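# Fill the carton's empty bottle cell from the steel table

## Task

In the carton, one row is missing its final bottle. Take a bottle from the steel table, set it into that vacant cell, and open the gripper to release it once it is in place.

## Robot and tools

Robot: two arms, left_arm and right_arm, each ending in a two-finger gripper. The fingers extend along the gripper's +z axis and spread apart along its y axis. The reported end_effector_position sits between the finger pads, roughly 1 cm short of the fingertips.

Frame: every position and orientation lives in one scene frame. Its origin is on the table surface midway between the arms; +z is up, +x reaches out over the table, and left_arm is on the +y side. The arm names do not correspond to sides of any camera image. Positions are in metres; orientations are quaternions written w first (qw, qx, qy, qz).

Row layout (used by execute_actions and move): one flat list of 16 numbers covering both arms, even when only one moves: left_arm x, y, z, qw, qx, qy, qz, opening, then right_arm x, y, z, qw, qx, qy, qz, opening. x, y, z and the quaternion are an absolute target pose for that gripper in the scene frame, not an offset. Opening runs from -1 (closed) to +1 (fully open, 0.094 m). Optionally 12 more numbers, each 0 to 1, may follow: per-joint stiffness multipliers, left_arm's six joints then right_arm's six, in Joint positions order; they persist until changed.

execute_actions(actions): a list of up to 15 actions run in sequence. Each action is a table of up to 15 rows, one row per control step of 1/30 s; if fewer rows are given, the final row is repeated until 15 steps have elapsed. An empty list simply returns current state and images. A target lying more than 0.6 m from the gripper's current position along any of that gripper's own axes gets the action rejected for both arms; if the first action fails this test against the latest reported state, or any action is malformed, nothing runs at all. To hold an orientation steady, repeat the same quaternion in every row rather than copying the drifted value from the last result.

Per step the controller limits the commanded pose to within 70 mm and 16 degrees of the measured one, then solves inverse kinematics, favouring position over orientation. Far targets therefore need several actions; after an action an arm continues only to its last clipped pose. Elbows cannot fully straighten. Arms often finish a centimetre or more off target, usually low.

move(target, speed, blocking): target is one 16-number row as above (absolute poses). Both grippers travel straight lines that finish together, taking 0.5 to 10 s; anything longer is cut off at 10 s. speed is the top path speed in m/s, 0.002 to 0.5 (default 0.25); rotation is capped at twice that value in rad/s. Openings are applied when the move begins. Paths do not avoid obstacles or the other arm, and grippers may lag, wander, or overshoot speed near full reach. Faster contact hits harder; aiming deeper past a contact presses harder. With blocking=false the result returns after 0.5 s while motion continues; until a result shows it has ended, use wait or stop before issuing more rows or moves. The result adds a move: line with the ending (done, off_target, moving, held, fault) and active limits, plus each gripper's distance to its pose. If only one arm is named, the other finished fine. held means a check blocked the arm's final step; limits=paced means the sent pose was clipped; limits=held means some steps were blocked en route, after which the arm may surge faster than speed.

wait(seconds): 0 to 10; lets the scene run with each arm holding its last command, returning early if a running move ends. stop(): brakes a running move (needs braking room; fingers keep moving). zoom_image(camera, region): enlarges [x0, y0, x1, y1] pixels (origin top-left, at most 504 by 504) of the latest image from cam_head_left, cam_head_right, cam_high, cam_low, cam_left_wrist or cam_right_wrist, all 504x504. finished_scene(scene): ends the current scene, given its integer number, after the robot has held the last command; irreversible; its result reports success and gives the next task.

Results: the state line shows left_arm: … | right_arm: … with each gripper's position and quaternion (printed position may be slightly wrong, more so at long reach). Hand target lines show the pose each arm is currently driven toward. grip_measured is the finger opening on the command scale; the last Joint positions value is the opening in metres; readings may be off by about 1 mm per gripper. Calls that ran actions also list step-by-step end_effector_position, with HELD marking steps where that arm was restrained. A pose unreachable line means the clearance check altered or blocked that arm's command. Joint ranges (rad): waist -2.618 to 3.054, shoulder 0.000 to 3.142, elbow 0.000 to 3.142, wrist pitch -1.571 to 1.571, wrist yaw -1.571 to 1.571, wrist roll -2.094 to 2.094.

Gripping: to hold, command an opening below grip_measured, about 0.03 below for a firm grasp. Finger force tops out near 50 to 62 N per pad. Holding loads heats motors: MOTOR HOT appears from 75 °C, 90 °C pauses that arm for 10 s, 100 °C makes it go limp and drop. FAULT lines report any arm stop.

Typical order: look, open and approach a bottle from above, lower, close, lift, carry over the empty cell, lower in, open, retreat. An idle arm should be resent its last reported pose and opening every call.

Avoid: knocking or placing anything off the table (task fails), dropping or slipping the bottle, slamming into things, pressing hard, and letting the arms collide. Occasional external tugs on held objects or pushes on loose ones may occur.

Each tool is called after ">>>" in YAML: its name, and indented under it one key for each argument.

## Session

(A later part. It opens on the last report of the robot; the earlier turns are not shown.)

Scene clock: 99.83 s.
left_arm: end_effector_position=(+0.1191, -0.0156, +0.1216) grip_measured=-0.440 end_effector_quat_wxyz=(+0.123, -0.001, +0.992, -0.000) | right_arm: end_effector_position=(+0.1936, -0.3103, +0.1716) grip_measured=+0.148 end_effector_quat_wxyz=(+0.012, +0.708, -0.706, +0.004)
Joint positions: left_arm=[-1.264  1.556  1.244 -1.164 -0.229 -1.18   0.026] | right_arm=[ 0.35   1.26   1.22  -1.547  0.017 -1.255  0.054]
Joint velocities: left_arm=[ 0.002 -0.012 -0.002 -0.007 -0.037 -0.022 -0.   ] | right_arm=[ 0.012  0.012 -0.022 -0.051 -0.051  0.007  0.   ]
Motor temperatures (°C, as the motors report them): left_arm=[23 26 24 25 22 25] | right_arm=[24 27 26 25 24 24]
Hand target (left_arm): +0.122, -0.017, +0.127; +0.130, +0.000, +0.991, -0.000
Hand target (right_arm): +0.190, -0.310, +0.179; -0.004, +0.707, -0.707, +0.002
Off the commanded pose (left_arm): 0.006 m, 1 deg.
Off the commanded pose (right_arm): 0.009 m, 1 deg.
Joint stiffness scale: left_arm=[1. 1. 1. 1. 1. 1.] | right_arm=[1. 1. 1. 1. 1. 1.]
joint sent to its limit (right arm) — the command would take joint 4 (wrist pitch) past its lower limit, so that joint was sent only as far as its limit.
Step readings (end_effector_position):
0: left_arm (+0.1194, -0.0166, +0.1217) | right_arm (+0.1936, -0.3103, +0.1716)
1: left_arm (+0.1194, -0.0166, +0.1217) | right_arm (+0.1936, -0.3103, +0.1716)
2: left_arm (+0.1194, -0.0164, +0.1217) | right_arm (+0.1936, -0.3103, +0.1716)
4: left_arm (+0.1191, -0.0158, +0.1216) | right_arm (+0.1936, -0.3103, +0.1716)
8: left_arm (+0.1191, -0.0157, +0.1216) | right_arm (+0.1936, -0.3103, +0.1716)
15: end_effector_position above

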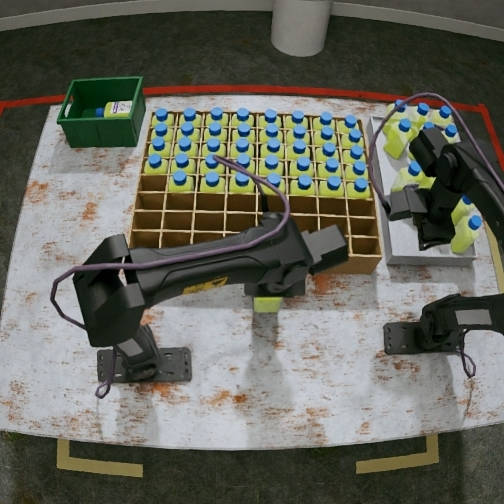

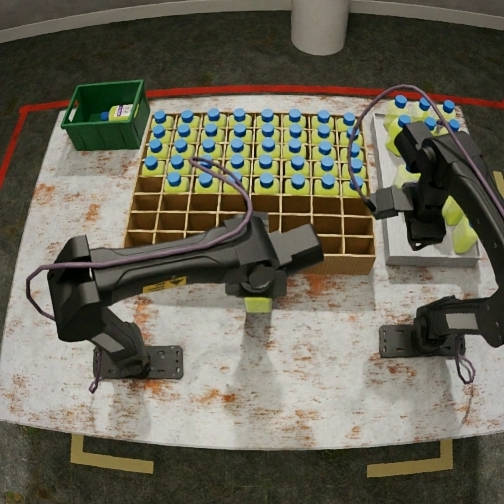

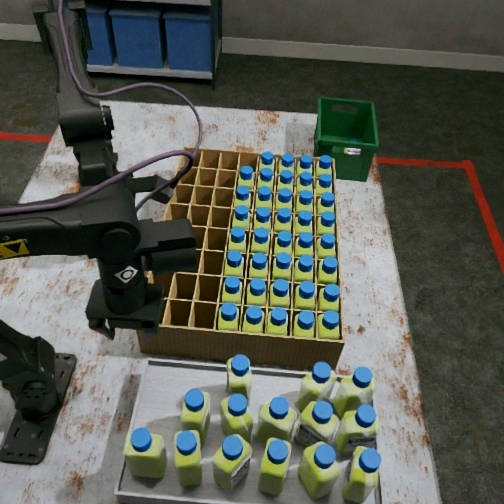

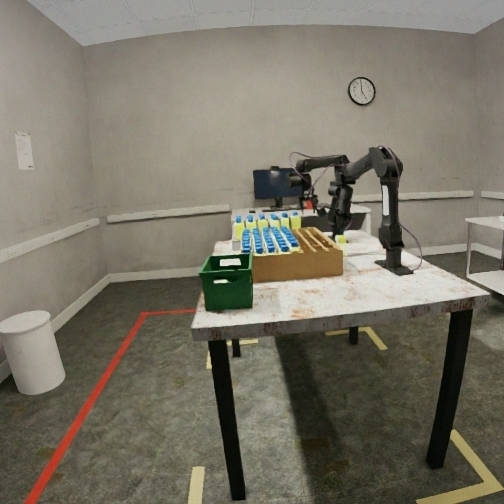

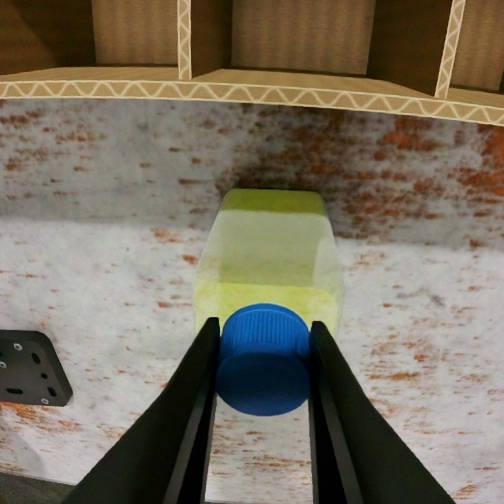

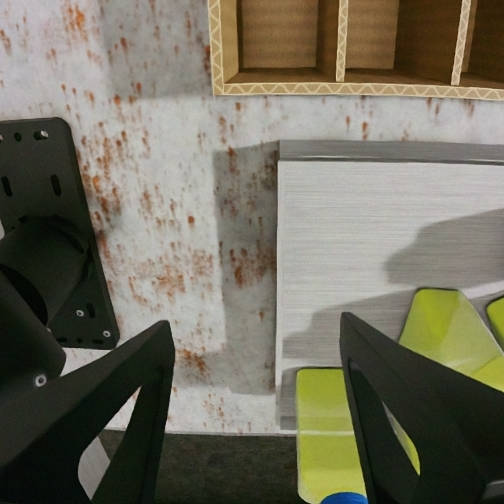

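>>> execute_actions:
  actions:
    - [ [0.122,-0.017,0.1271,0.1305,0,0.9914,0,-0.48, 0.19,-0.31,0.18,0,-0.7071,0.7071,0,0.15], [0.122,-0.017,0.1274,0.1305,0,0.9914,0,-0.48, 0.19,-0.31,0.18,0,-0.7071,0.7071,0,0.15], [0.122,-0.017,0.1279,0.1305,0,0.9914,0,-0.48, 0.19,-0.31,0.18,0,-0.7071,0.7071,0,0.15], [0.122,-0.017,0.1286,0.1305,0,0.9914,0,-0.48, 0.19,-0.31,0.18,0,-0.7071,0.7071,0,0.15], [0.122,-0.017,0.1294,0.1305,0,0.9914,0,-0.48, 0.19,-0.31,0.18,0,-0.7071,0.7071,0,0.15], [0.122,-0.017,0.1305,0.1305,0,0.9914,0,-0.48, 0.19,-0.31,0.18,0,-0.7071,0.7071,0,0.15], [0.122,-0.0168,0.1317,0.1305,0,0.9914,0,-0.48, 0.19,-0.31,0.18,0,-0.7071,0.7071,0,0.15], [0.122,-0.0162,0.1332,0.1305,0,0.9914,0,-0.48, 0.19,-0.31,0.18,0,-0.7071,0.7071,0,0.15], [0.122,-0.0151,0.1348,0.1305,0,0.9914,0,-0.48, 0.19,-0.31,0.18,0,-0.7071,0.7071,0,0.15], [0.122,-0.0137,0.1365,0.1305,0,0.9914,0,-0.48, 0.19,-0.31,0.18,0,-0.7071,0.7071,0,0.15], [0.122,-0.0118,0.1385,0.1305,0,0.9914,0,-0.48, 0.19,-0.31,0.18,0,-0.7071,0.7071,0,0.15], [0.122,-0.0096,0.1406,0.1305,0,0.9914,0,-0.48, 0.19,-0.31,0.18,0,-0.7071,0.7071,0,0.15], [0.122,-0.0069,0.1428,0.1305,0,0.9914,0,-0.48, 0.19,-0.31,0.18,0,-0.7071,0.7071,0,0.15], [0.122,-0.0039,0.1452,0.1305,0,0.9914,0,-0.48, 0.19,-0.31,0.18,0,-0.7071,0.7071,0,0.15], [0.122,-0.0005,0.1477,0.1305,0,0.9914,0,-0.48, 0.19,-0.31,0.18,0,-0.7071,0.7071,0,0.15] ]
    - [ [0.122,0.0033,0.1504,0.1305,0,0.9914,0,-0.48, 0.19,-0.31,0.18,0,-0.7071,0.7071,0,0.15], [0.122,0.0074,0.1531,0.1305,0,0.9914,0,-0.48, 0.19,-0.31,0.18,0,-0.7071,0.7071,0,0.15], [0.122,0.0119,0.1560,0.1305,0,0.9914,0,-0.48, 0.19,-0.31,0.18,0,-0.7071,0.7071,0,0.15], [0.122,0.0167,0.1590,0.1305,0,0.9914,0,-0.48, 0.19,-0.31,0.18,0,-0.7071,0.7071,0,0.15], [0.122,0.0217,0.1620,0.1305,0,0.9914,0,-0.48, 0.19,-0.31,0.18,0,-0.7071,0.7071,0,0.15], [0.122,0.0271,0.1652,0.1305,0,0.9914,0,-0.48, 0.19,-0.31,0.18,0,-0.7071,0.7071,0,0.15], [0.122,0.0328,0.1684,0.1305,0,0.9914,0,-0.48, 0.19,-0.31,0.18,0,-0.7071,0.7071,0,0.15], [0.122,0.0386,0.1716,0.1305,0,0.9914,0,-0.48, 0.19,-0.31,0.18,0,-0.7071,0.7071,0,0.15], [0.122,0.0448,0.1749,0.1305,0,0.9914,0,-0.48, 0.19,-0.31,0.18,0,-0.7071,0.7071,0,0.15], [0.122,0.0511,0.1783,0.1305,0,0.9914,0,-0.48, 0.19,-0.31,0.18,0,-0.7071,0.7071,0,0.15], [0.122,0.0576,0.1816,0.1305,0,0.9914,0,-0.48, 0.19,-0.31,0.18,0,-0.7071,0.7071,0,0.15], [0.122,0.0643,0.1850,0.1305,0,0.9914,0,-0.48, 0.19,-0.31,0.18,0,-0.7071,0.7071,0,0.15], [0.122,0.0711,0.1884,0.1305,0,0.9914,0,-0.48, 0.19,-0.31,0.18,0,-0.7071,0.7071,0,0.15], [0.122,0.0780,0.1917,0.1305,0,0.9914,0,-0.48, 0.19,-0.31,0.18,0,-0.7071,0.7071,0,0.15], [0.122,0.0851,0.1951,0.1305,0,0.9914,0,-0.48, 0.19,-0.31,0.18,0,-0.7071,0.7071,0,0.15] ]
    - [ [0.122,0.0922,0.1984,0.1305,0,0.9914,0,-0.48, 0.19,-0.31,0.18,0,-0.7071,0.7071,0,0.15], [0.122,0.0993,0.2016,0.1305,0,0.9914,0,-0.48, 0.19,-0.31,0.18,0,-0.7071,0.7071,0,0.15], [0.122,0.1065,0.2048,0.1305,0,0.9914,0,-0.48, 0.19,-0.31,0.18,0,-0.7071,0.7071,0,0.15], [0.122,0.1137,0.2080,0.1305,0,0.9914,0,-0.48, 0.19,-0.31,0.18,0,-0.7071,0.7071,0,0.15], [0.122,0.1208,0.2110,0.1305,0,0.9914,0,-0.48, 0.19,-0.31,0.18,0,-0.7071,0.7071,0,0.15], [0.122,0.1279,0.2140,0.1305,0,0.9914,0,-0.48, 0.19,-0.31,0.18,0,-0.7071,0.7071,0,0.15], [0.1221,0.1350,0.2169,0.1305,0,0.9914,0,-0.48, 0.19,-0.31,0.18,0,-0.7071,0.7071,0,0.15], [0.1225,0.1419,0.2196,0.1305,0,0.9914,0,-0.48, 0.19,-0.31,0.18,0,-0.7071,0.7071,0,0.15], [0.1232,0.1487,0.2223,0.1305,0,0.9914,0,-0.48, 0.19,-0.31,0.18,0,-0.7071,0.7071,0,0.15], [0.1240,0.1554,0.2248,0.1305,0,0.9914,0,-0.48, 0.19,-0.31,0.18,0,-0.7071,0.7071,0,0.15], [0.1252,0.1619,0.2272,0.1305,0,0.9914,0,-0.48, 0.19,-0.31,0.18,0,-0.7071,0.7071,0,0.15], [0.1266,0.1683,0.2294,0.1305,0,0.9914,0,-0.48, 0.19,-0.31,0.18,0,-0.7071,0.7071,0,0.15], [0.1282,0.1744,0.2315,0.1305,0,0.9914,0,-0.48, 0.19,-0.31,0.18,0,-0.7071,0.7071,0,0.15], [0.1301,0.1802,0.2335,0.1305,0,0.9914,0,-0.48, 0.19,-0.31,0.18,0,-0.7071,0.7071,0,0.15], [0.1322,0.1859,0.2352,0.1305,0,0.9914,0,-0.48, 0.19,-0.31,0.18,0,-0.7071,0.7071,0,0.15] ]
    - [ [0.1346,0.1913,0.2368,0.1305,0,0.9914,0,-0.48, 0.19,-0.31,0.18,0,-0.7071,0.7071,0,0.15], [0.1371,0.1963,0.2383,0.1305,0,0.9914,0,-0.48, 0.19,-0.31,0.18,0,-0.7071,0.7071,0,0.15], [0.1399,0.2011,0.2395,0.1305,0,0.9914,0,-0.48, 0.19,-0.31,0.18,0,-0.7071,0.7071,0,0.15], [0.1430,0.2056,0.2406,0.1305,0,0.9914,0,-0.48, 0.19,-0.31,0.18,0,-0.7071,0.7071,0,0.15], [0.1462,0.2097,0.2414,0.1305,0,0.9914,0,-0.48, 0.19,-0.31,0.18,0,-0.7071,0.7071,0,0.15], [0.1496,0.2135,0.2421,0.1305,0,0.9914,0,-0.48, 0.19,-0.31,0.18,0,-0.7071,0.7071,0,0.15], [0.1532,0.2169,0.2426,0.1305,0,0.9914,0,-0.48, 0.19,-0.31,0.18,0,-0.7071,0.7071,0,0.15], [0.1570,0.2199,0.2429,0.1305,0,0.9914,0,-0.48, 0.19,-0.31,0.18,0,-0.7071,0.7071,0,0.15], [0.1610,0.2226,0.2430,0.1305,0,0.9914,0,-0.48, 0.19,-0.31,0.18,0,-0.7071,0.7071,0,0.15], [0.1651,0.2248,0.2430,0.1305,0,0.9914,0,-0.48, 0.19,-0.31,0.18,0,-0.7071,0.7071,0,0.15], [0.1695,0.2267,0.2430,0.1305,0,0.9914,0,-0.48, 0.19,-0.31,0.18,0,-0.7071,0.7071,0,0.15], [0.1739,0.2281,0.2430,0.1305,0,0.9914,0,-0.48, 0.19,-0.31,0.18,0,-0.7071,0.7071,0,0.15], [0.1785,0.2292,0.2430,0.1305,0,0.9914,0,-0.48, 0.19,-0.31,0.18,0,-0.7071,0.7071,0,0.15], [0.1832,0.2298,0.2430,0.1305,0,0.9914,0,-0.48, 0.19,-0.31,0.18,0,-0.7071,0.7071,0,0.15], [0.1881,0.2300,0.2430,0.1305,0,0.9914,0,-0.48, 0.19,-0.31,0.18,0,-0.7071,0.7071,0,0.15] ]
    - [ [0.1930,0.23,0.243,0.130,0,0.9915,0,-0.48, 0.19,-0.31,0.18,0,-0.7071,0.7071,0,0.15], [0.1980,0.23,0.243,0.1295,0,0.9916,0,-0.48, 0.19,-0.31,0.18,0,-0.7071,0.7071,0,0.15], [0.2032,0.23,0.243,0.129,0,0.9916,0,-0.48, 0.19,-0.31,0.18,0,-0.7071,0.7071,0,0.15], [0.2084,0.23,0.243,0.1285,0,0.9917,0,-0.48, 0.19,-0.31,0.18,0,-0.7071,0.7071,0,0.15], [0.2136,0.23,0.243,0.128,0,0.9918,0,-0.48, 0.19,-0.31,0.18,0,-0.7071,0.7071,0,0.15], [0.2189,0.23,0.243,0.1275,0,0.9918,0,-0.48, 0.19,-0.31,0.18,0,-0.7071,0.7071,0,0.15], [0.2243,0.23,0.243,0.127,0,0.9919,0,-0.48, 0.19,-0.31,0.18,0,-0.7071,0.7071,0,0.15], [0.2296,0.23,0.243,0.1265,0,0.9920,0,-0.48, 0.19,-0.31,0.18,0,-0.7071,0.7071,0,0.15], [0.2350,0.23,0.243,0.126,0,0.9920,0,-0.48, 0.19,-0.31,0.18,0,-0.7071,0.7071,0,0.15], [0.2404,0.23,0.243,0.1255,0,0.9921,0,-0.48, 0.19,-0.31,0.18,0,-0.7071,0.7071,0,0.15], [0.2457,0.23,0.243,0.125,0,0.9922,0,-0.48, 0.19,-0.31,0.18,0,-0.7071,0.7071,0,0.15], [0.2511,0.23,0.243,0.1245,0,0.9922,0,-0.48, 0.19,-0.31,0.18,0,-0.7071,0.7071,0,0.15], [0.2564,0.23,0.243,0.124,0,0.9923,0,-0.48, 0.19,-0.31,0.18,0,-0.7071,0.7071,0,0.15], [0.2616,0.23,0.243,0.1235,0,0.9923,0,-0.48, 0.19,-0.31,0.18,0,-0.7071,0.7071,0,0.15], [0.2668,0.23,0.243,0.123,0,0.9924,0,-0.48, 0.19,-0.31,0.18,0,-0.7071,0.7071,0,0.15] ]
    - [ [0.2720,0.23,0.243,0.123,0,0.9924,0,-0.48, 0.19,-0.31,0.18,0,-0.7071,0.7071,0,0.15], [0.2770,0.23,0.243,0.123,0,0.9924,0,-0.48, 0.19,-0.31,0.18,0,-0.7071,0.7071,0,0.15], [0.2819,0.23,0.243,0.123,0,0.9924,0,-0.48, 0.19,-0.31,0.18,0,-0.7071,0.7071,0,0.15], [0.2868,0.23,0.243,0.123,0,0.9924,0,-0.48, 0.19,-0.31,0.18,0,-0.7071,0.7071,0,0.15], [0.2915,0.23,0.243,0.123,0,0.9924,0,-0.48, 0.19,-0.31,0.18,0,-0.7071,0.7071,0,0.15], [0.2961,0.23,0.243,0.123,0,0.9924,0,-0.48, 0.19,-0.31,0.18,0,-0.7071,0.7071,0,0.15], [0.3005,0.23,0.243,0.123,0,0.9924,0,-0.48, 0.19,-0.31,0.18,0,-0.7071,0.7071,0,0.15], [0.3049,0.23,0.243,0.123,0,0.9924,0,-0.48, 0.19,-0.31,0.18,0,-0.7071,0.7071,0,0.15], [0.3090,0.23,0.243,0.123,0,0.9924,0,-0.48, 0.19,-0.31,0.18,0,-0.7071,0.7071,0,0.15], [0.3130,0.23,0.243,0.123,0,0.9924,0,-0.48, 0.19,-0.31,0.18,0,-0.7071,0.7071,0,0.15], [0.3168,0.23,0.243,0.123,0,0.9924,0,-0.48, 0.19,-0.31,0.18,0,-0.7071,0.7071,0,0.15], [0.3204,0.23,0.243,0.123,0,0.9924,0,-0.48, 0.19,-0.31,0.18,0,-0.7071,0.7071,0,0.15], [0.3238,0.23,0.243,0.123,0,0.9924,0,-0.48, 0.19,-0.31,0.18,0,-0.7071,0.7071,0,0.15], [0.3270,0.23,0.243,0.123,0,0.9924,0,-0.48, 0.19,-0.31,0.18,0,-0.7071,0.7071,0,0.15], [0.3301,0.23,0.243,0.123,0,0.9924,0,-0.48, 0.19,-0.31,0.18,0,-0.7071,0.7071,0,0.15] ]
    - [ [0.3329,0.23,0.243,0.123,0,0.9924,0,-0.48, 0.19,-0.31,0.18,0,-0.7071,0.7071,0,0.15], [0.3354,0.23,0.243,0.123,0,0.9924,0,-0.48, 0.19,-0.31,0.18,0,-0.7071,0.7071,0,0.15], [0.3378,0.23,0.243,0.123,0,0.9924,0,-0.48, 0.19,-0.31,0.18,0,-0.7071,0.7071,0,0.15], [0.3399,0.23,0.243,0.123,0,0.9924,0,-0.48, 0.19,-0.31,0.18,0,-0.7071,0.7071,0,0.15], [0.3418,0.23,0.243,0.123,0,0.9924,0,-0.48, 0.19,-0.31,0.18,0,-0.7071,0.7071,0,0.15], [0.3434,0.23,0.243,0.123,0,0.9924,0,-0.48, 0.19,-0.31,0.18,0,-0.7071,0.7071,0,0.15], [0.3448,0.23,0.243,0.123,0,0.9924,0,-0.48, 0.19,-0.31,0.18,0,-0.7071,0.7071,0,0.15], [0.3460,0.23,0.243,0.123,0,0.9924,0,-0.48, 0.19,-0.31,0.18,0,-0.7071,0.7071,0,0.15], [0.3468,0.23,0.243,0.123,0,0.9924,0,-0.48, 0.19,-0.31,0.18,0,-0.7071,0.7071,0,0.15], [0.3475,0.23,0.243,0.123,0,0.9924,0,-0.48, 0.19,-0.31,0.18,0,-0.7071,0.7071,0,0.15], [0.3479,0.23,0.243,0.123,0,0.9924,0,-0.48, 0.19,-0.31,0.18,0,-0.7071,0.7071,0,0.15], [0.3480,0.23,0.243,0.123,0,0.9924,0,-0.48, 0.19,-0.31,0.18,0,-0.7071,0.7071,0,0.15] ]

>>> wait:
  seconds: 0.5

>>> zoom_image:
  camera: "cam_high"
  region: [170, 80, 350, 210]

Scene clock: 118.60 s.
left_arm: end_effector_position=(+0.3467, +0.2269, +0.2383) grip_measured=-0.440 end_effector_quat_wxyz=(+0.120, +0.002, +0.993, +0.003) | right_arm: end_effector_position=(+0.1936, -0.3103, +0.1716) grip_measured=+0.148 end_effector_quat_wxyz=(+0.012, +0.708, -0.706, +0.004)
Joint positions: left_arm=[-0.115  1.824  2.015 -1.522 -0.015 -0.035  0.026] | right_arm=[ 0.35   1.26   1.22  -1.547  0.017 -1.255  0.054]
Joint velocities: left_arm=[-0.012 -0.002  0.022 -0.066  0.022  0.007  0.001] | right_arm=[-0.002 -0.007 -0.012 -0.037 -0.125  0.007 -0.   ]
Motor temperatures (°C, as the motors report them): left_arm=[23 26 25 25 22 25] | right_arm=[24 26 26 25 24 24]
Hand target (left_arm): +0.348, +0.230, +0.243; +0.123, -0.000, +0.992, +0.000
Hand target (right_arm): +0.190, -0.310, +0.179; -0.004, +0.707, -0.707, +0.002
Off the commanded pose (left_arm): 0.006 m, 1 deg.
Off the commanded pose (right_arm): 0.009 m, 1 deg.
Joint stiffness scale: left_arm=[1. 1. 1. 1. 1. 1.] | right_arm=[1. 1. 1. 1. 1. 1.]
joint sent to its limit (right arm) — the command would take joint 4 (wrist pitch) past its lower limit, so that joint was sent only as far as its limit.
Step readings (end_effector_position; steps 1 to 15: 1st action; 16 to 30: 2nd action; 31 to 45: 3rd action; 46 to 60: 4th action; 61 to 75: 5th action; 76 to 90: 6th action; 91 to 105: 7th action):
0: left_arm (+0.1191, -0.0156, +0.1216) | right_arm (+0.1936, -0.3103, +0.1716)
1: left_arm (+0.1191, -0.0156, +0.1216) | right_arm (+0.1936, -0.3103, +0.1716)
2: left_arm (+0.1191, -0.0156, +0.1216) | right_arm (+0.1936, -0.3103, +0.1716)
4: left_arm (+0.1190, -0.0155, +0.1216) | right_arm (+0.1936, -0.3103, +0.1716)
8: left_arm (+0.1185, -0.0142, +0.1224) | right_arm (+0.1936, -0.3103, +0.1716)
15: left_arm (+0.1173, -0.0104, +0.1290) | right_arm (+0.1936, -0.3103, +0.1716)
16: left_arm (+0.1173, -0.0083, +0.1315) | right_arm (+0.1936, -0.3103, +0.1716)
17: left_arm (+0.1177, -0.0058, +0.1346) | right_arm (+0.1936, -0.3103, +0.1716)
19: left_arm (+0.1189, +0.0004, +0.1420) | right_arm (+0.1936, -0.3103, +0.1716)
23: left_arm (+0.1216, +0.0168, +0.1585) | right_arm (+0.1936, -0.3103, +0.1716)
30: left_arm (+0.1258, +0.0573, +0.1861) | right_arm (+0.1936, -0.3103, +0.1716)
31: left_arm (+0.1262, +0.0643, +0.1894) | right_arm (+0.1936, -0.3103, +0.1716)
32: left_arm (+0.1266, +0.0714, +0.1926) | right_arm (+0.1936, -0.3103, +0.1716)
34: left_arm (+0.1274, +0.0863, +0.1981) | right_arm (+0.1936, -0.3103, +0.1716)
38: left_arm (+0.1275, +0.1174, +0.2078) | right_arm (+0.1936, -0.3103, +0.1716)
45: left_arm (+0.1306, +0.1723, +0.2234) | right_arm (+0.1936, -0.3103, +0.1716)
46: left_arm (+0.1312, +0.1799, +0.2251) | right_arm (+0.1936, -0.3103, +0.1716)
47: left_arm (+0.1326, +0.1871, +0.2268) | right_arm (+0.1936, -0.3103, +0.1716)
49: left_arm (+0.1367, +0.1996, +0.2305) | right_arm (+0.1936, -0.3103, +0.1716)
53: left_arm (+0.1465, +0.2185, +0.2383) | right_arm (+0.1936, -0.3103, +0.1716)
60: left_arm (+0.1728, +0.2326, +0.2365) | right_arm (+0.1936, -0.3103, +0.1716)
61: left_arm (+0.1764, +0.2328, +0.2359) | right_arm (+0.1936, -0.3103, +0.1716)
62: left_arm (+0.1805, +0.2331, +0.2357) | right_arm (+0.1936, -0.3103, +0.1716)
64: left_arm (+0.1894, +0.2330, +0.2357) | right_arm (+0.1936, -0.3103, +0.1716)
68: left_arm (+0.2097, +0.2312, +0.2368) | right_arm (+0.1936, -0.3103, +0.1716)
75: left_arm (+0.2484, +0.2295, +0.2377) | right_arm (+0.1936, -0.3103, +0.1716)
76: left_arm (+0.2539, +0.2293, +0.2377) | right_arm (+0.1936, -0.3103, +0.1716)
77: left_arm (+0.2593, +0.2292, +0.2375) | right_arm (+0.1936, -0.3103, +0.1716)
79: left_arm (+0.2697, +0.2288, +0.2370) | right_arm (+0.1936, -0.3103, +0.1716)
83: left_arm (+0.2897, +0.2284, +0.2370) | right_arm (+0.1936, -0.3103, +0.1716)
90: left_arm (+0.3208, +0.2280, +0.2386) | right_arm (+0.1936, -0.3103, +0.1716)
91: left_arm (+0.3245, +0.2280, +0.2387) | right_arm (+0.1936, -0.3103, +0.1716)
92: left_arm (+0.3278, +0.2279, +0.2384) | right_arm (+0.1936, -0.3103, +0.1716)
94: left_arm (+0.3336, +0.2275, +0.2381) | right_arm (+0.1936, -0.3103, +0.1716)
98: left_arm (+0.3426, +0.2270, +0.2378) | right_arm (+0.1936, -0.3103, +0.1716)
105: end_effector_position above

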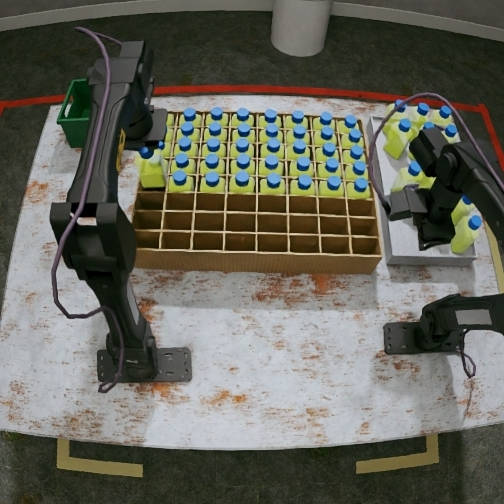

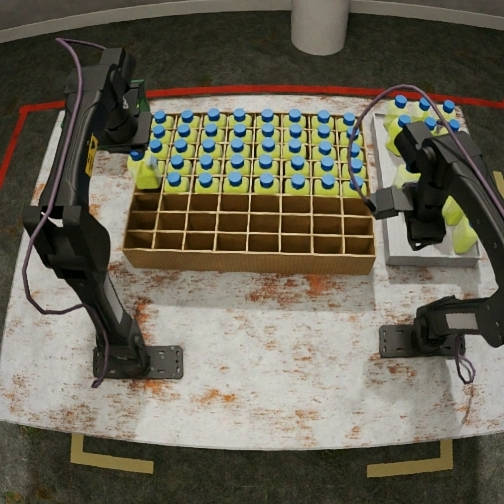

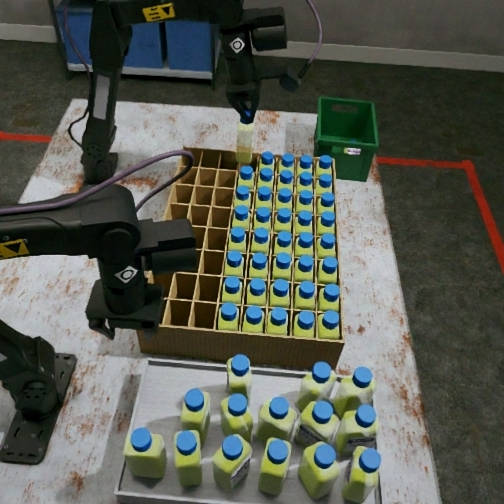

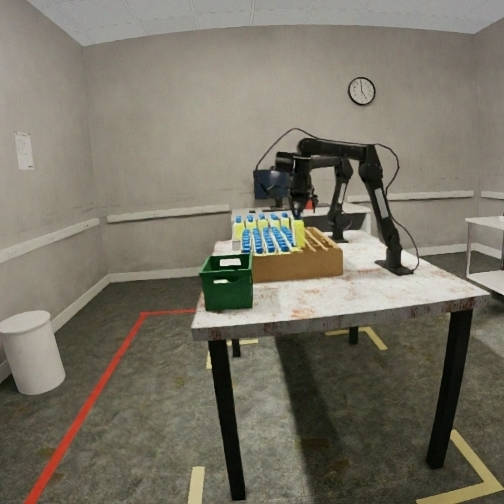

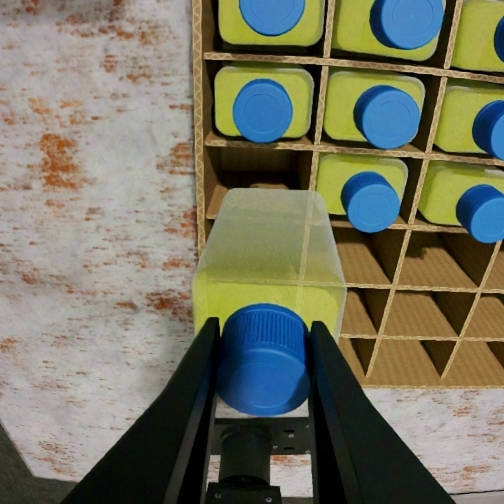

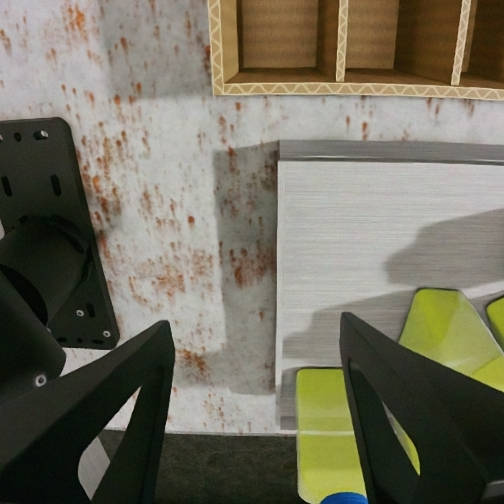

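Scene clock: 119.10 s.
left_arm: end_effector_position=(+0.3452, +0.2269, +0.2383) grip_measured=-0.440 end_effector_quat_wxyz=(+0.117, +0.002, +0.993, +0.003) | right_arm: end_effector_position=(+0.1936, -0.3103, +0.1716) grip_measured=+0.148 end_effector_quat_wxyz=(+0.012, +0.708, -0.706, +0.004)
Joint positions: left_arm=[-0.115  1.824  2.017 -1.529 -0.015 -0.035  0.026] | right_arm=[ 0.35   1.26   1.22  -1.547  0.017 -1.255  0.054]
Joint velocities: left_arm=[-0.007 -0.007 -0.002 -0.022 -0.022  0.037  0.   ] | right_arm=[-0.007  0.002 -0.022 -0.007 -0.022  0.022  0.   ]
Motor temperatures (°C, as the motors report them): left_arm=[23 26 25 25 22 25] | right_arm=[24 26 26 25 24 24]
Hand target (left_arm): +0.348, +0.230, +0.243; +0.123, -0.000, +0.992, +0.000
Hand target (right_arm): +0.190, -0.310, +0.179; -0.004, +0.707, -0.707, +0.002
Off the commanded pose (left_arm): 0.006 m, 1 deg.
Off the commanded pose (right_arm): 0.009 m, 1 deg.
Joint stiffness scale: left_arm=[1. 1. 1. 1. 1. 1.] | right_arm=[1. 1. 1. 1. 1. 1.]
wait: 0.50 s; at rest by 0.17 s

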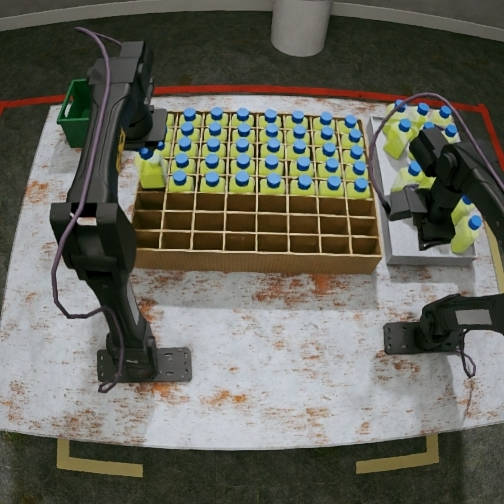

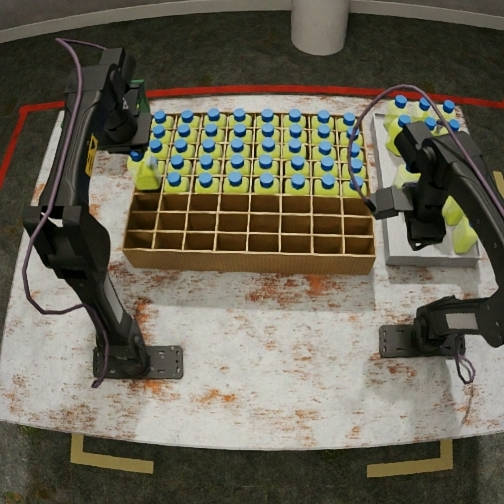

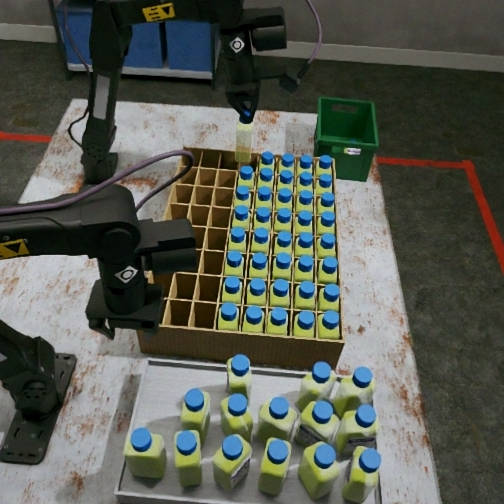

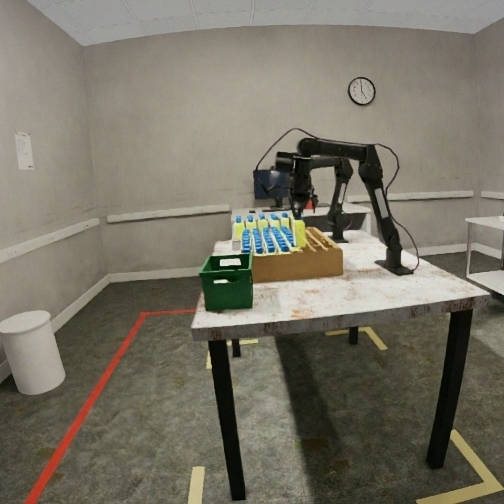

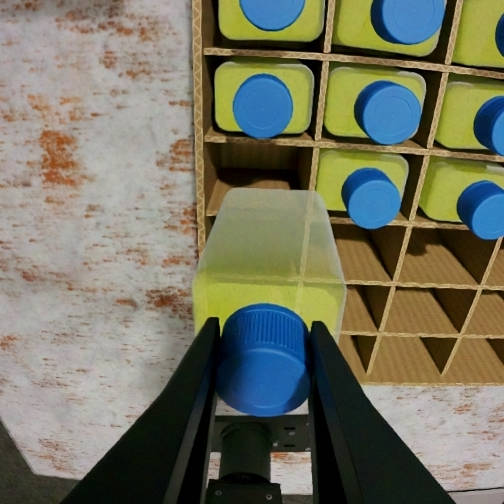

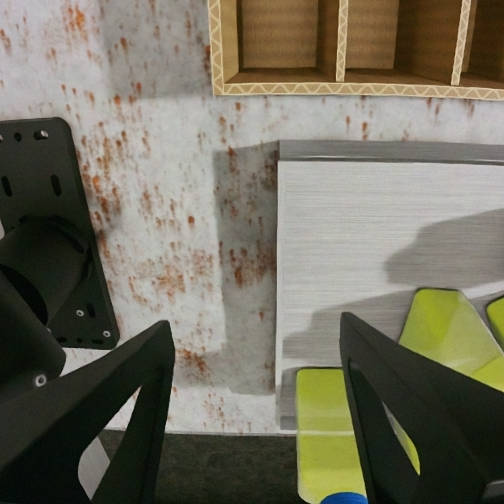

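Region (170, 80, 350, 210) of cam_high's 504x504 image, scaled by 2.800, with more detail than that image has.

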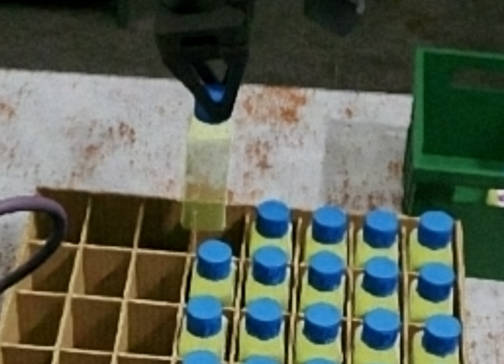

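>>> execute_actions:
  actions: []

Scene clock: 120.27 s.
left_arm: end_effector_position=(+0.3452, +0.2269, +0.2383) grip_measured=-0.440 end_effector_quat_wxyz=(+0.117, +0.002, +0.993, +0.003) | right_arm: end_effector_position=(+0.1936, -0.3103, +0.1716) grip_measured=+0.148 end_effector_quat_wxyz=(+0.012, +0.708, -0.706, +0.004)
Joint positions: left_arm=[-0.115  1.824  2.017 -1.529 -0.015 -0.035  0.026] | right_arm=[ 0.35   1.26   1.22  -1.547  0.017 -1.255  0.054]
Joint velocities: left_arm=[-0.012 -0.002 -0.007 -0.037 -0.066  0.051  0.   ] | right_arm=[-0.017 -0.012 -0.017  0.081  0.037 -0.051  0.001]
Motor temperatures (°C, as the motors report them): left_arm=[23 26 25 25 22 25] | right_arm=[24 26 26 25 24 24]
Hand target (left_arm): +0.348, +0.230, +0.243; +0.123, -0.000, +0.992, +0.000
Hand target (right_arm): +0.190, -0.310, +0.179; -0.004, +0.707, -0.707, +0.002
Off the commanded pose (left_arm): 0.006 m, 1 deg.
Off the commanded pose (right_arm): 0.009 m, 1 deg.
Joint stiffness scale: left_arm=[1. 1. 1. 1. 1. 1.] | right_arm=[1. 1. 1. 1. 1. 1.]

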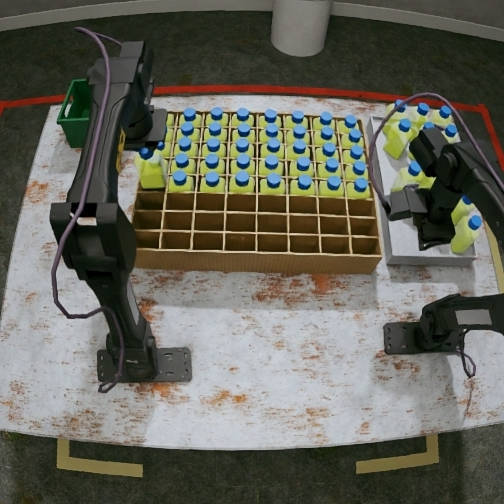

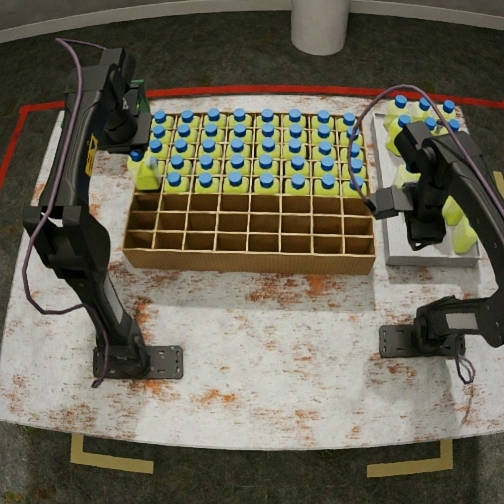

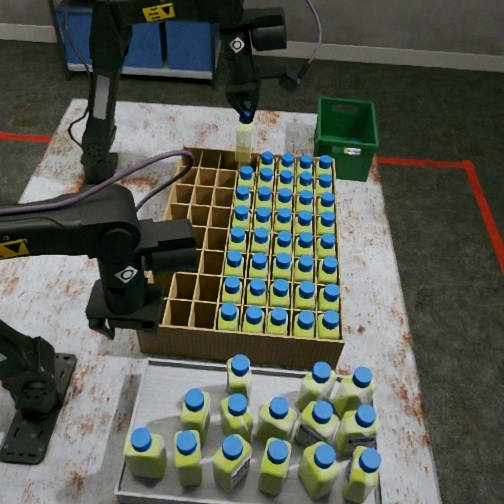

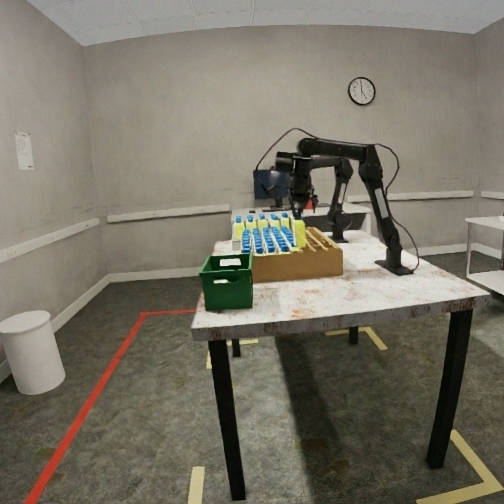

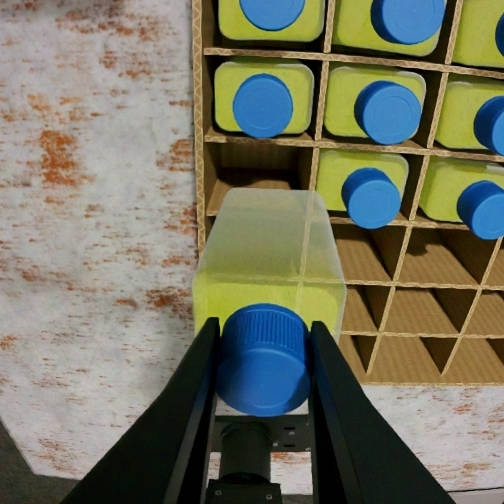

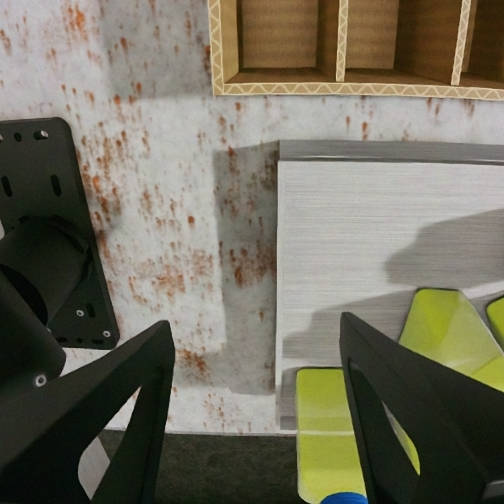

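>>> move:
  target: [0.358, 0.235, 0.243, 0.128, 0, 0.9918, 0, -0.48, 0.19, -0.31, 0.18, 0, -0.7071, 0.7071, 0, 0.15]
  speed: 0.03

>>> zoom_image:
  camera: "cam_high"
  region: [170, 80, 350, 210]

Scene clock: 121.47 s.
left_arm: end_effector_position=(+0.3542, +0.2327, +0.2384) grip_measured=-0.440 end_effector_quat_wxyz=(+0.121, +0.001, +0.993, +0.004) | right_arm: end_effector_position=(+0.1936, -0.3103, +0.1716) grip_measured=+0.148 end_effector_quat_wxyz=(+0.012, +0.708, -0.706, +0.004)
Joint positions: left_arm=[-0.098  1.856  2.056 -1.53  -0.013 -0.02   0.026] | right_arm=[ 0.35   1.26   1.22  -1.547  0.017 -1.255  0.054]
Joint velocities: left_arm=[-0.002  0.007  0.022  0.022 -0.051  0.037  0.   ] | right_arm=[ 0.007 -0.007 -0.022  0.007 -0.037 -0.022  0.   ]
Motor temperatures (°C, as the motors report them): left_arm=[23 26 25 25 22 25] | right_arm=[24 26 26 25 24 24]
Hand target (left_arm): +0.358, +0.235, +0.243; +0.128, +0.000, +0.992, +0.001
Hand target (right_arm): +0.190, -0.310, +0.179; -0.004, +0.707, -0.707, +0.002
Off the commanded pose (left_arm): 0.006 m, 1 deg.
Off the commanded pose (right_arm): 0.009 m, 1 deg.
Joint stiffness scale: left_arm=[1. 1. 1. 1. 1. 1.] | right_arm=[1. 1. 1. 1. 1. 1.]
joint sent to its limit (right arm) — the command would take joint 4 (wrist pitch) past its lower limit, so that joint was sent only as far as its limit.
move: done

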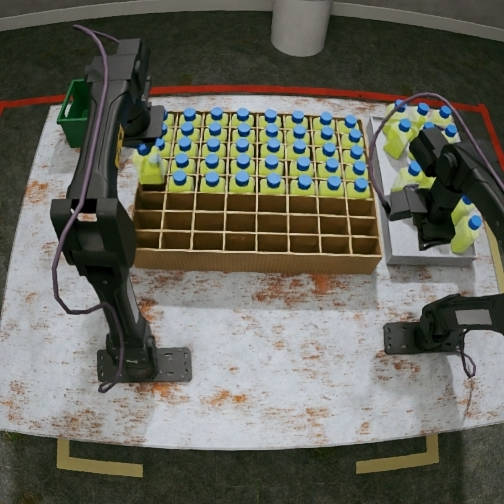

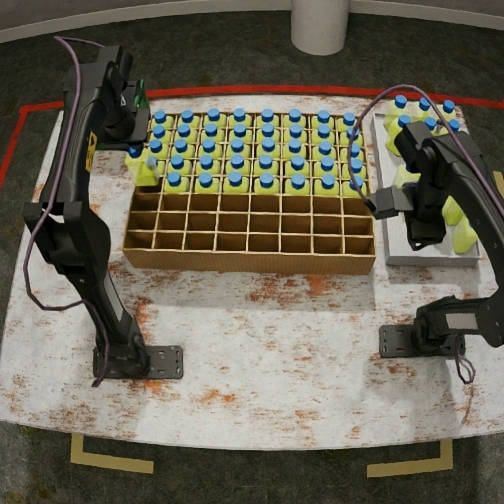

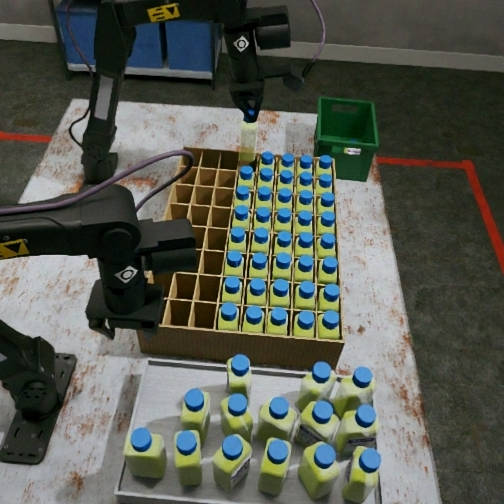

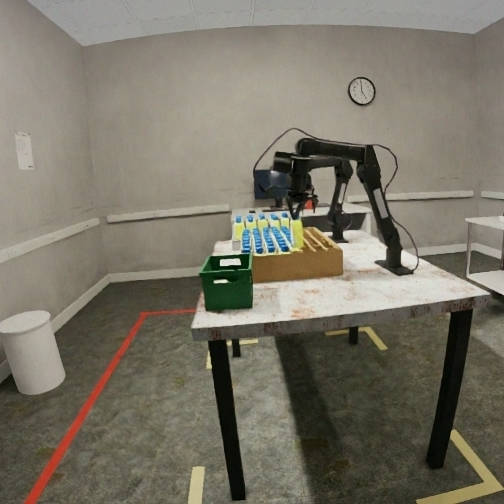

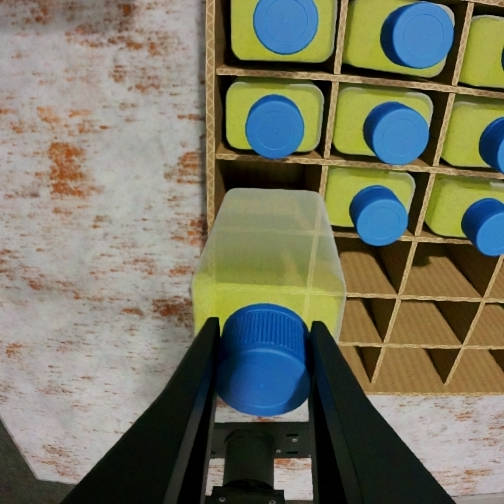

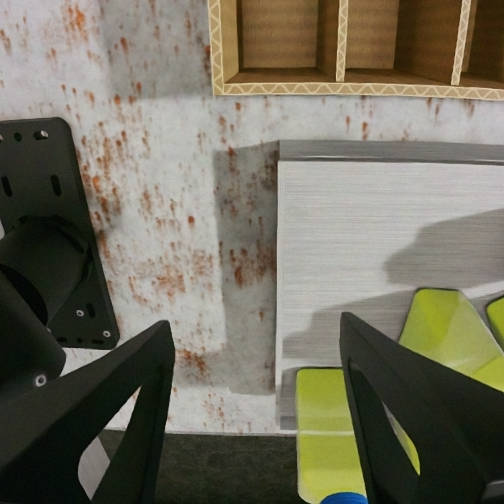

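Region (170, 80, 350, 210) of cam_high's 504x504 image, scaled by 2.800, with more detail than that image has.

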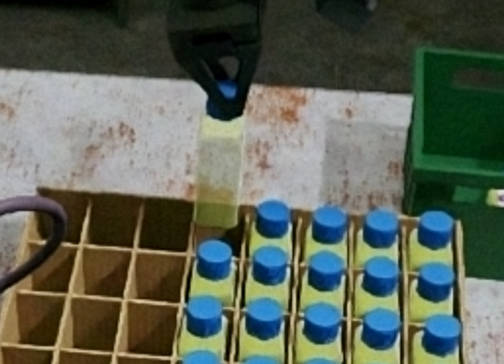

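>>> zoom_image:
  camera: "cam_left_wrist"
  region: [150, 100, 400, 300]

Region (150, 100, 400, 300) of cam_left_wrist's 504x504 image, scaled by 2.016, with more detail than that image has; it fills the top 403 rows of this view, and the rest is white.

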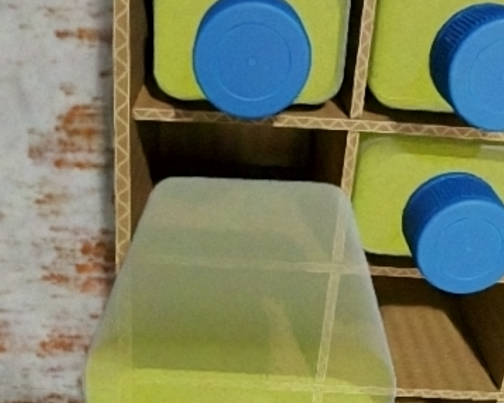

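>>> move:
  target: [0.360, 0.237, 0.214, 0.128, 0, 0.9918, 0, -0.48, 0.19, -0.31, 0.18, 0, -0.7071, 0.7071, 0, 0.15]
  speed: 0.05

>>> zoom_image:
  camera: "cam_left_wrist"
  region: [150, 100, 400, 300]

>>> zoom_image:
  camera: "cam_high"
  region: [170, 80, 350, 210]

Scene clock: 125.10 s.
left_arm: end_effector_position=(+0.3609, +0.2340, +0.2085) grip_measured=-0.440 end_effector_quat_wxyz=(+0.115, +0.001, +0.993, +0.003) | right_arm: end_effector_position=(+0.1936, -0.3103, +0.1716) grip_measured=+0.148 end_effector_quat_wxyz=(+0.012, +0.708, -0.706, +0.004)
Joint positions: left_arm=[-0.093  1.846  1.918 -1.412 -0.01  -0.015  0.026] | right_arm=[ 0.35   1.26   1.22  -1.547  0.017 -1.255  0.054]
Joint velocities: left_arm=[ 0.007 -0.012 -0.017  0.051  0.037  0.066 -0.001] | right_arm=[-0.007 -0.007  0.007  0.022 -0.007 -0.007  0.001]
Motor temperatures (°C, as the motors report them): left_arm=[23 27 25 25 22 25] | right_arm=[24 26 26 25 24 24]
Hand target (left_arm): +0.361, +0.237, +0.214; +0.128, -0.000, +0.992, +0.000
Hand target (right_arm): +0.190, -0.310, +0.179; -0.004, +0.707, -0.707, +0.002
Off the commanded pose (left_arm): 0.006 m, 2 deg.
Off the commanded pose (right_arm): 0.009 m, 1 deg.
Joint stiffness scale: left_arm=[1. 1. 1. 1. 1. 1.] | right_arm=[1. 1. 1. 1. 1. 1.]
joint sent to its limit (right arm) — the command would take joint 4 (wrist pitch) past its lower limit, so that joint was sent only as far as its limit.
move: done

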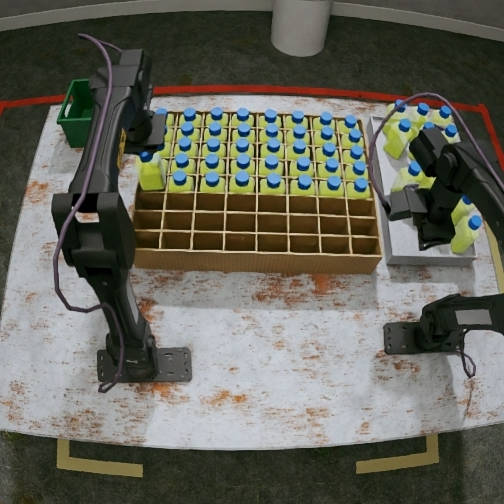

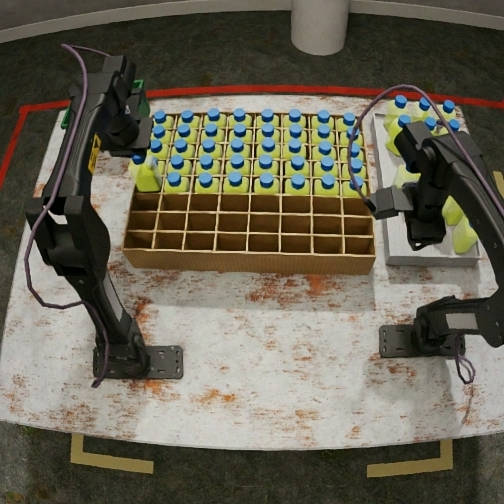

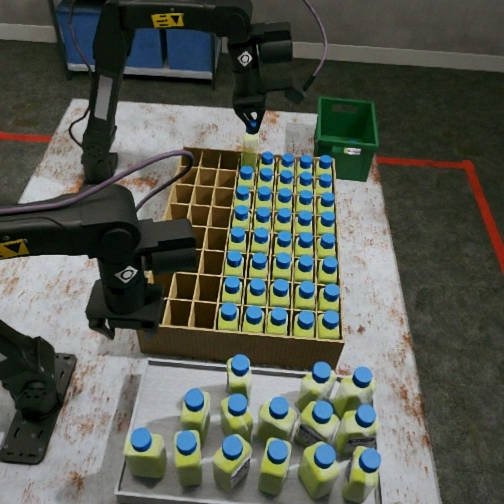

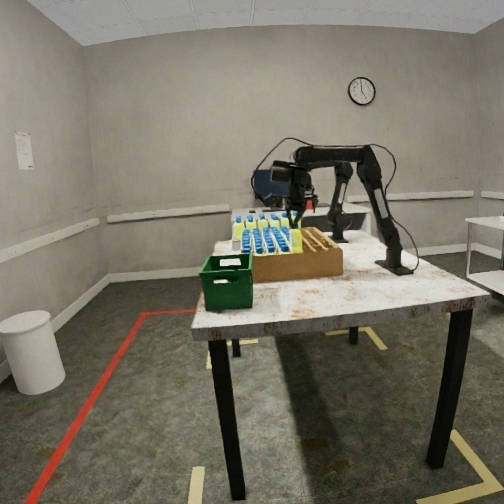

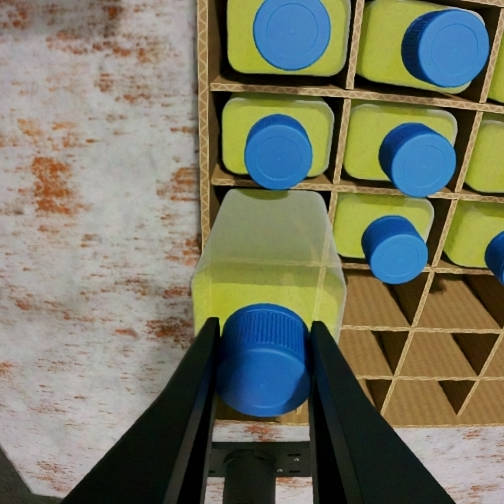

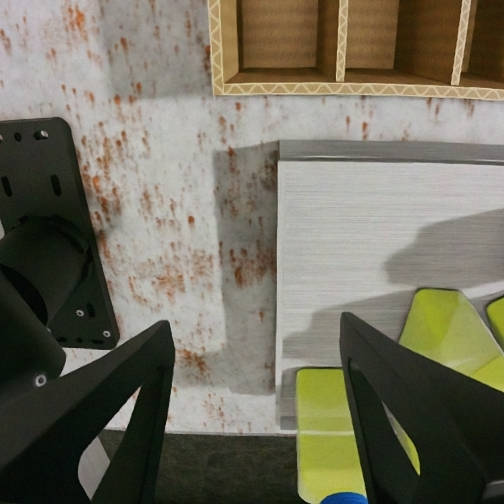

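Region (150, 100, 400, 300) of cam_left_wrist's 504x504 image, scaled by 2.016, with more detail than that image has; it fills the top 403 rows of this view, and the rest is white.

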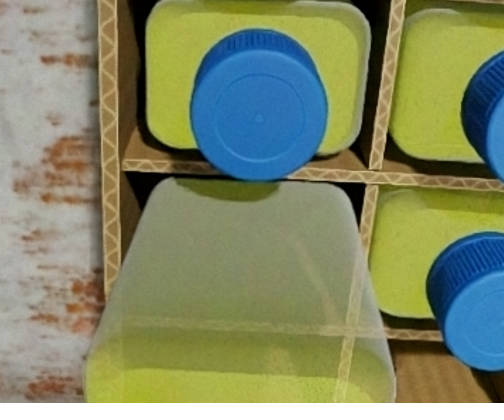

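Region (170, 80, 350, 210) of cam_high's 504x504 image, scaled by 2.800, with more detail than that image has.

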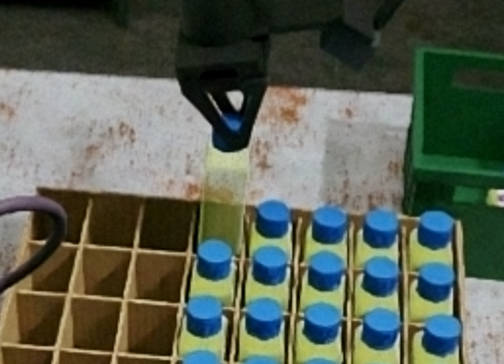

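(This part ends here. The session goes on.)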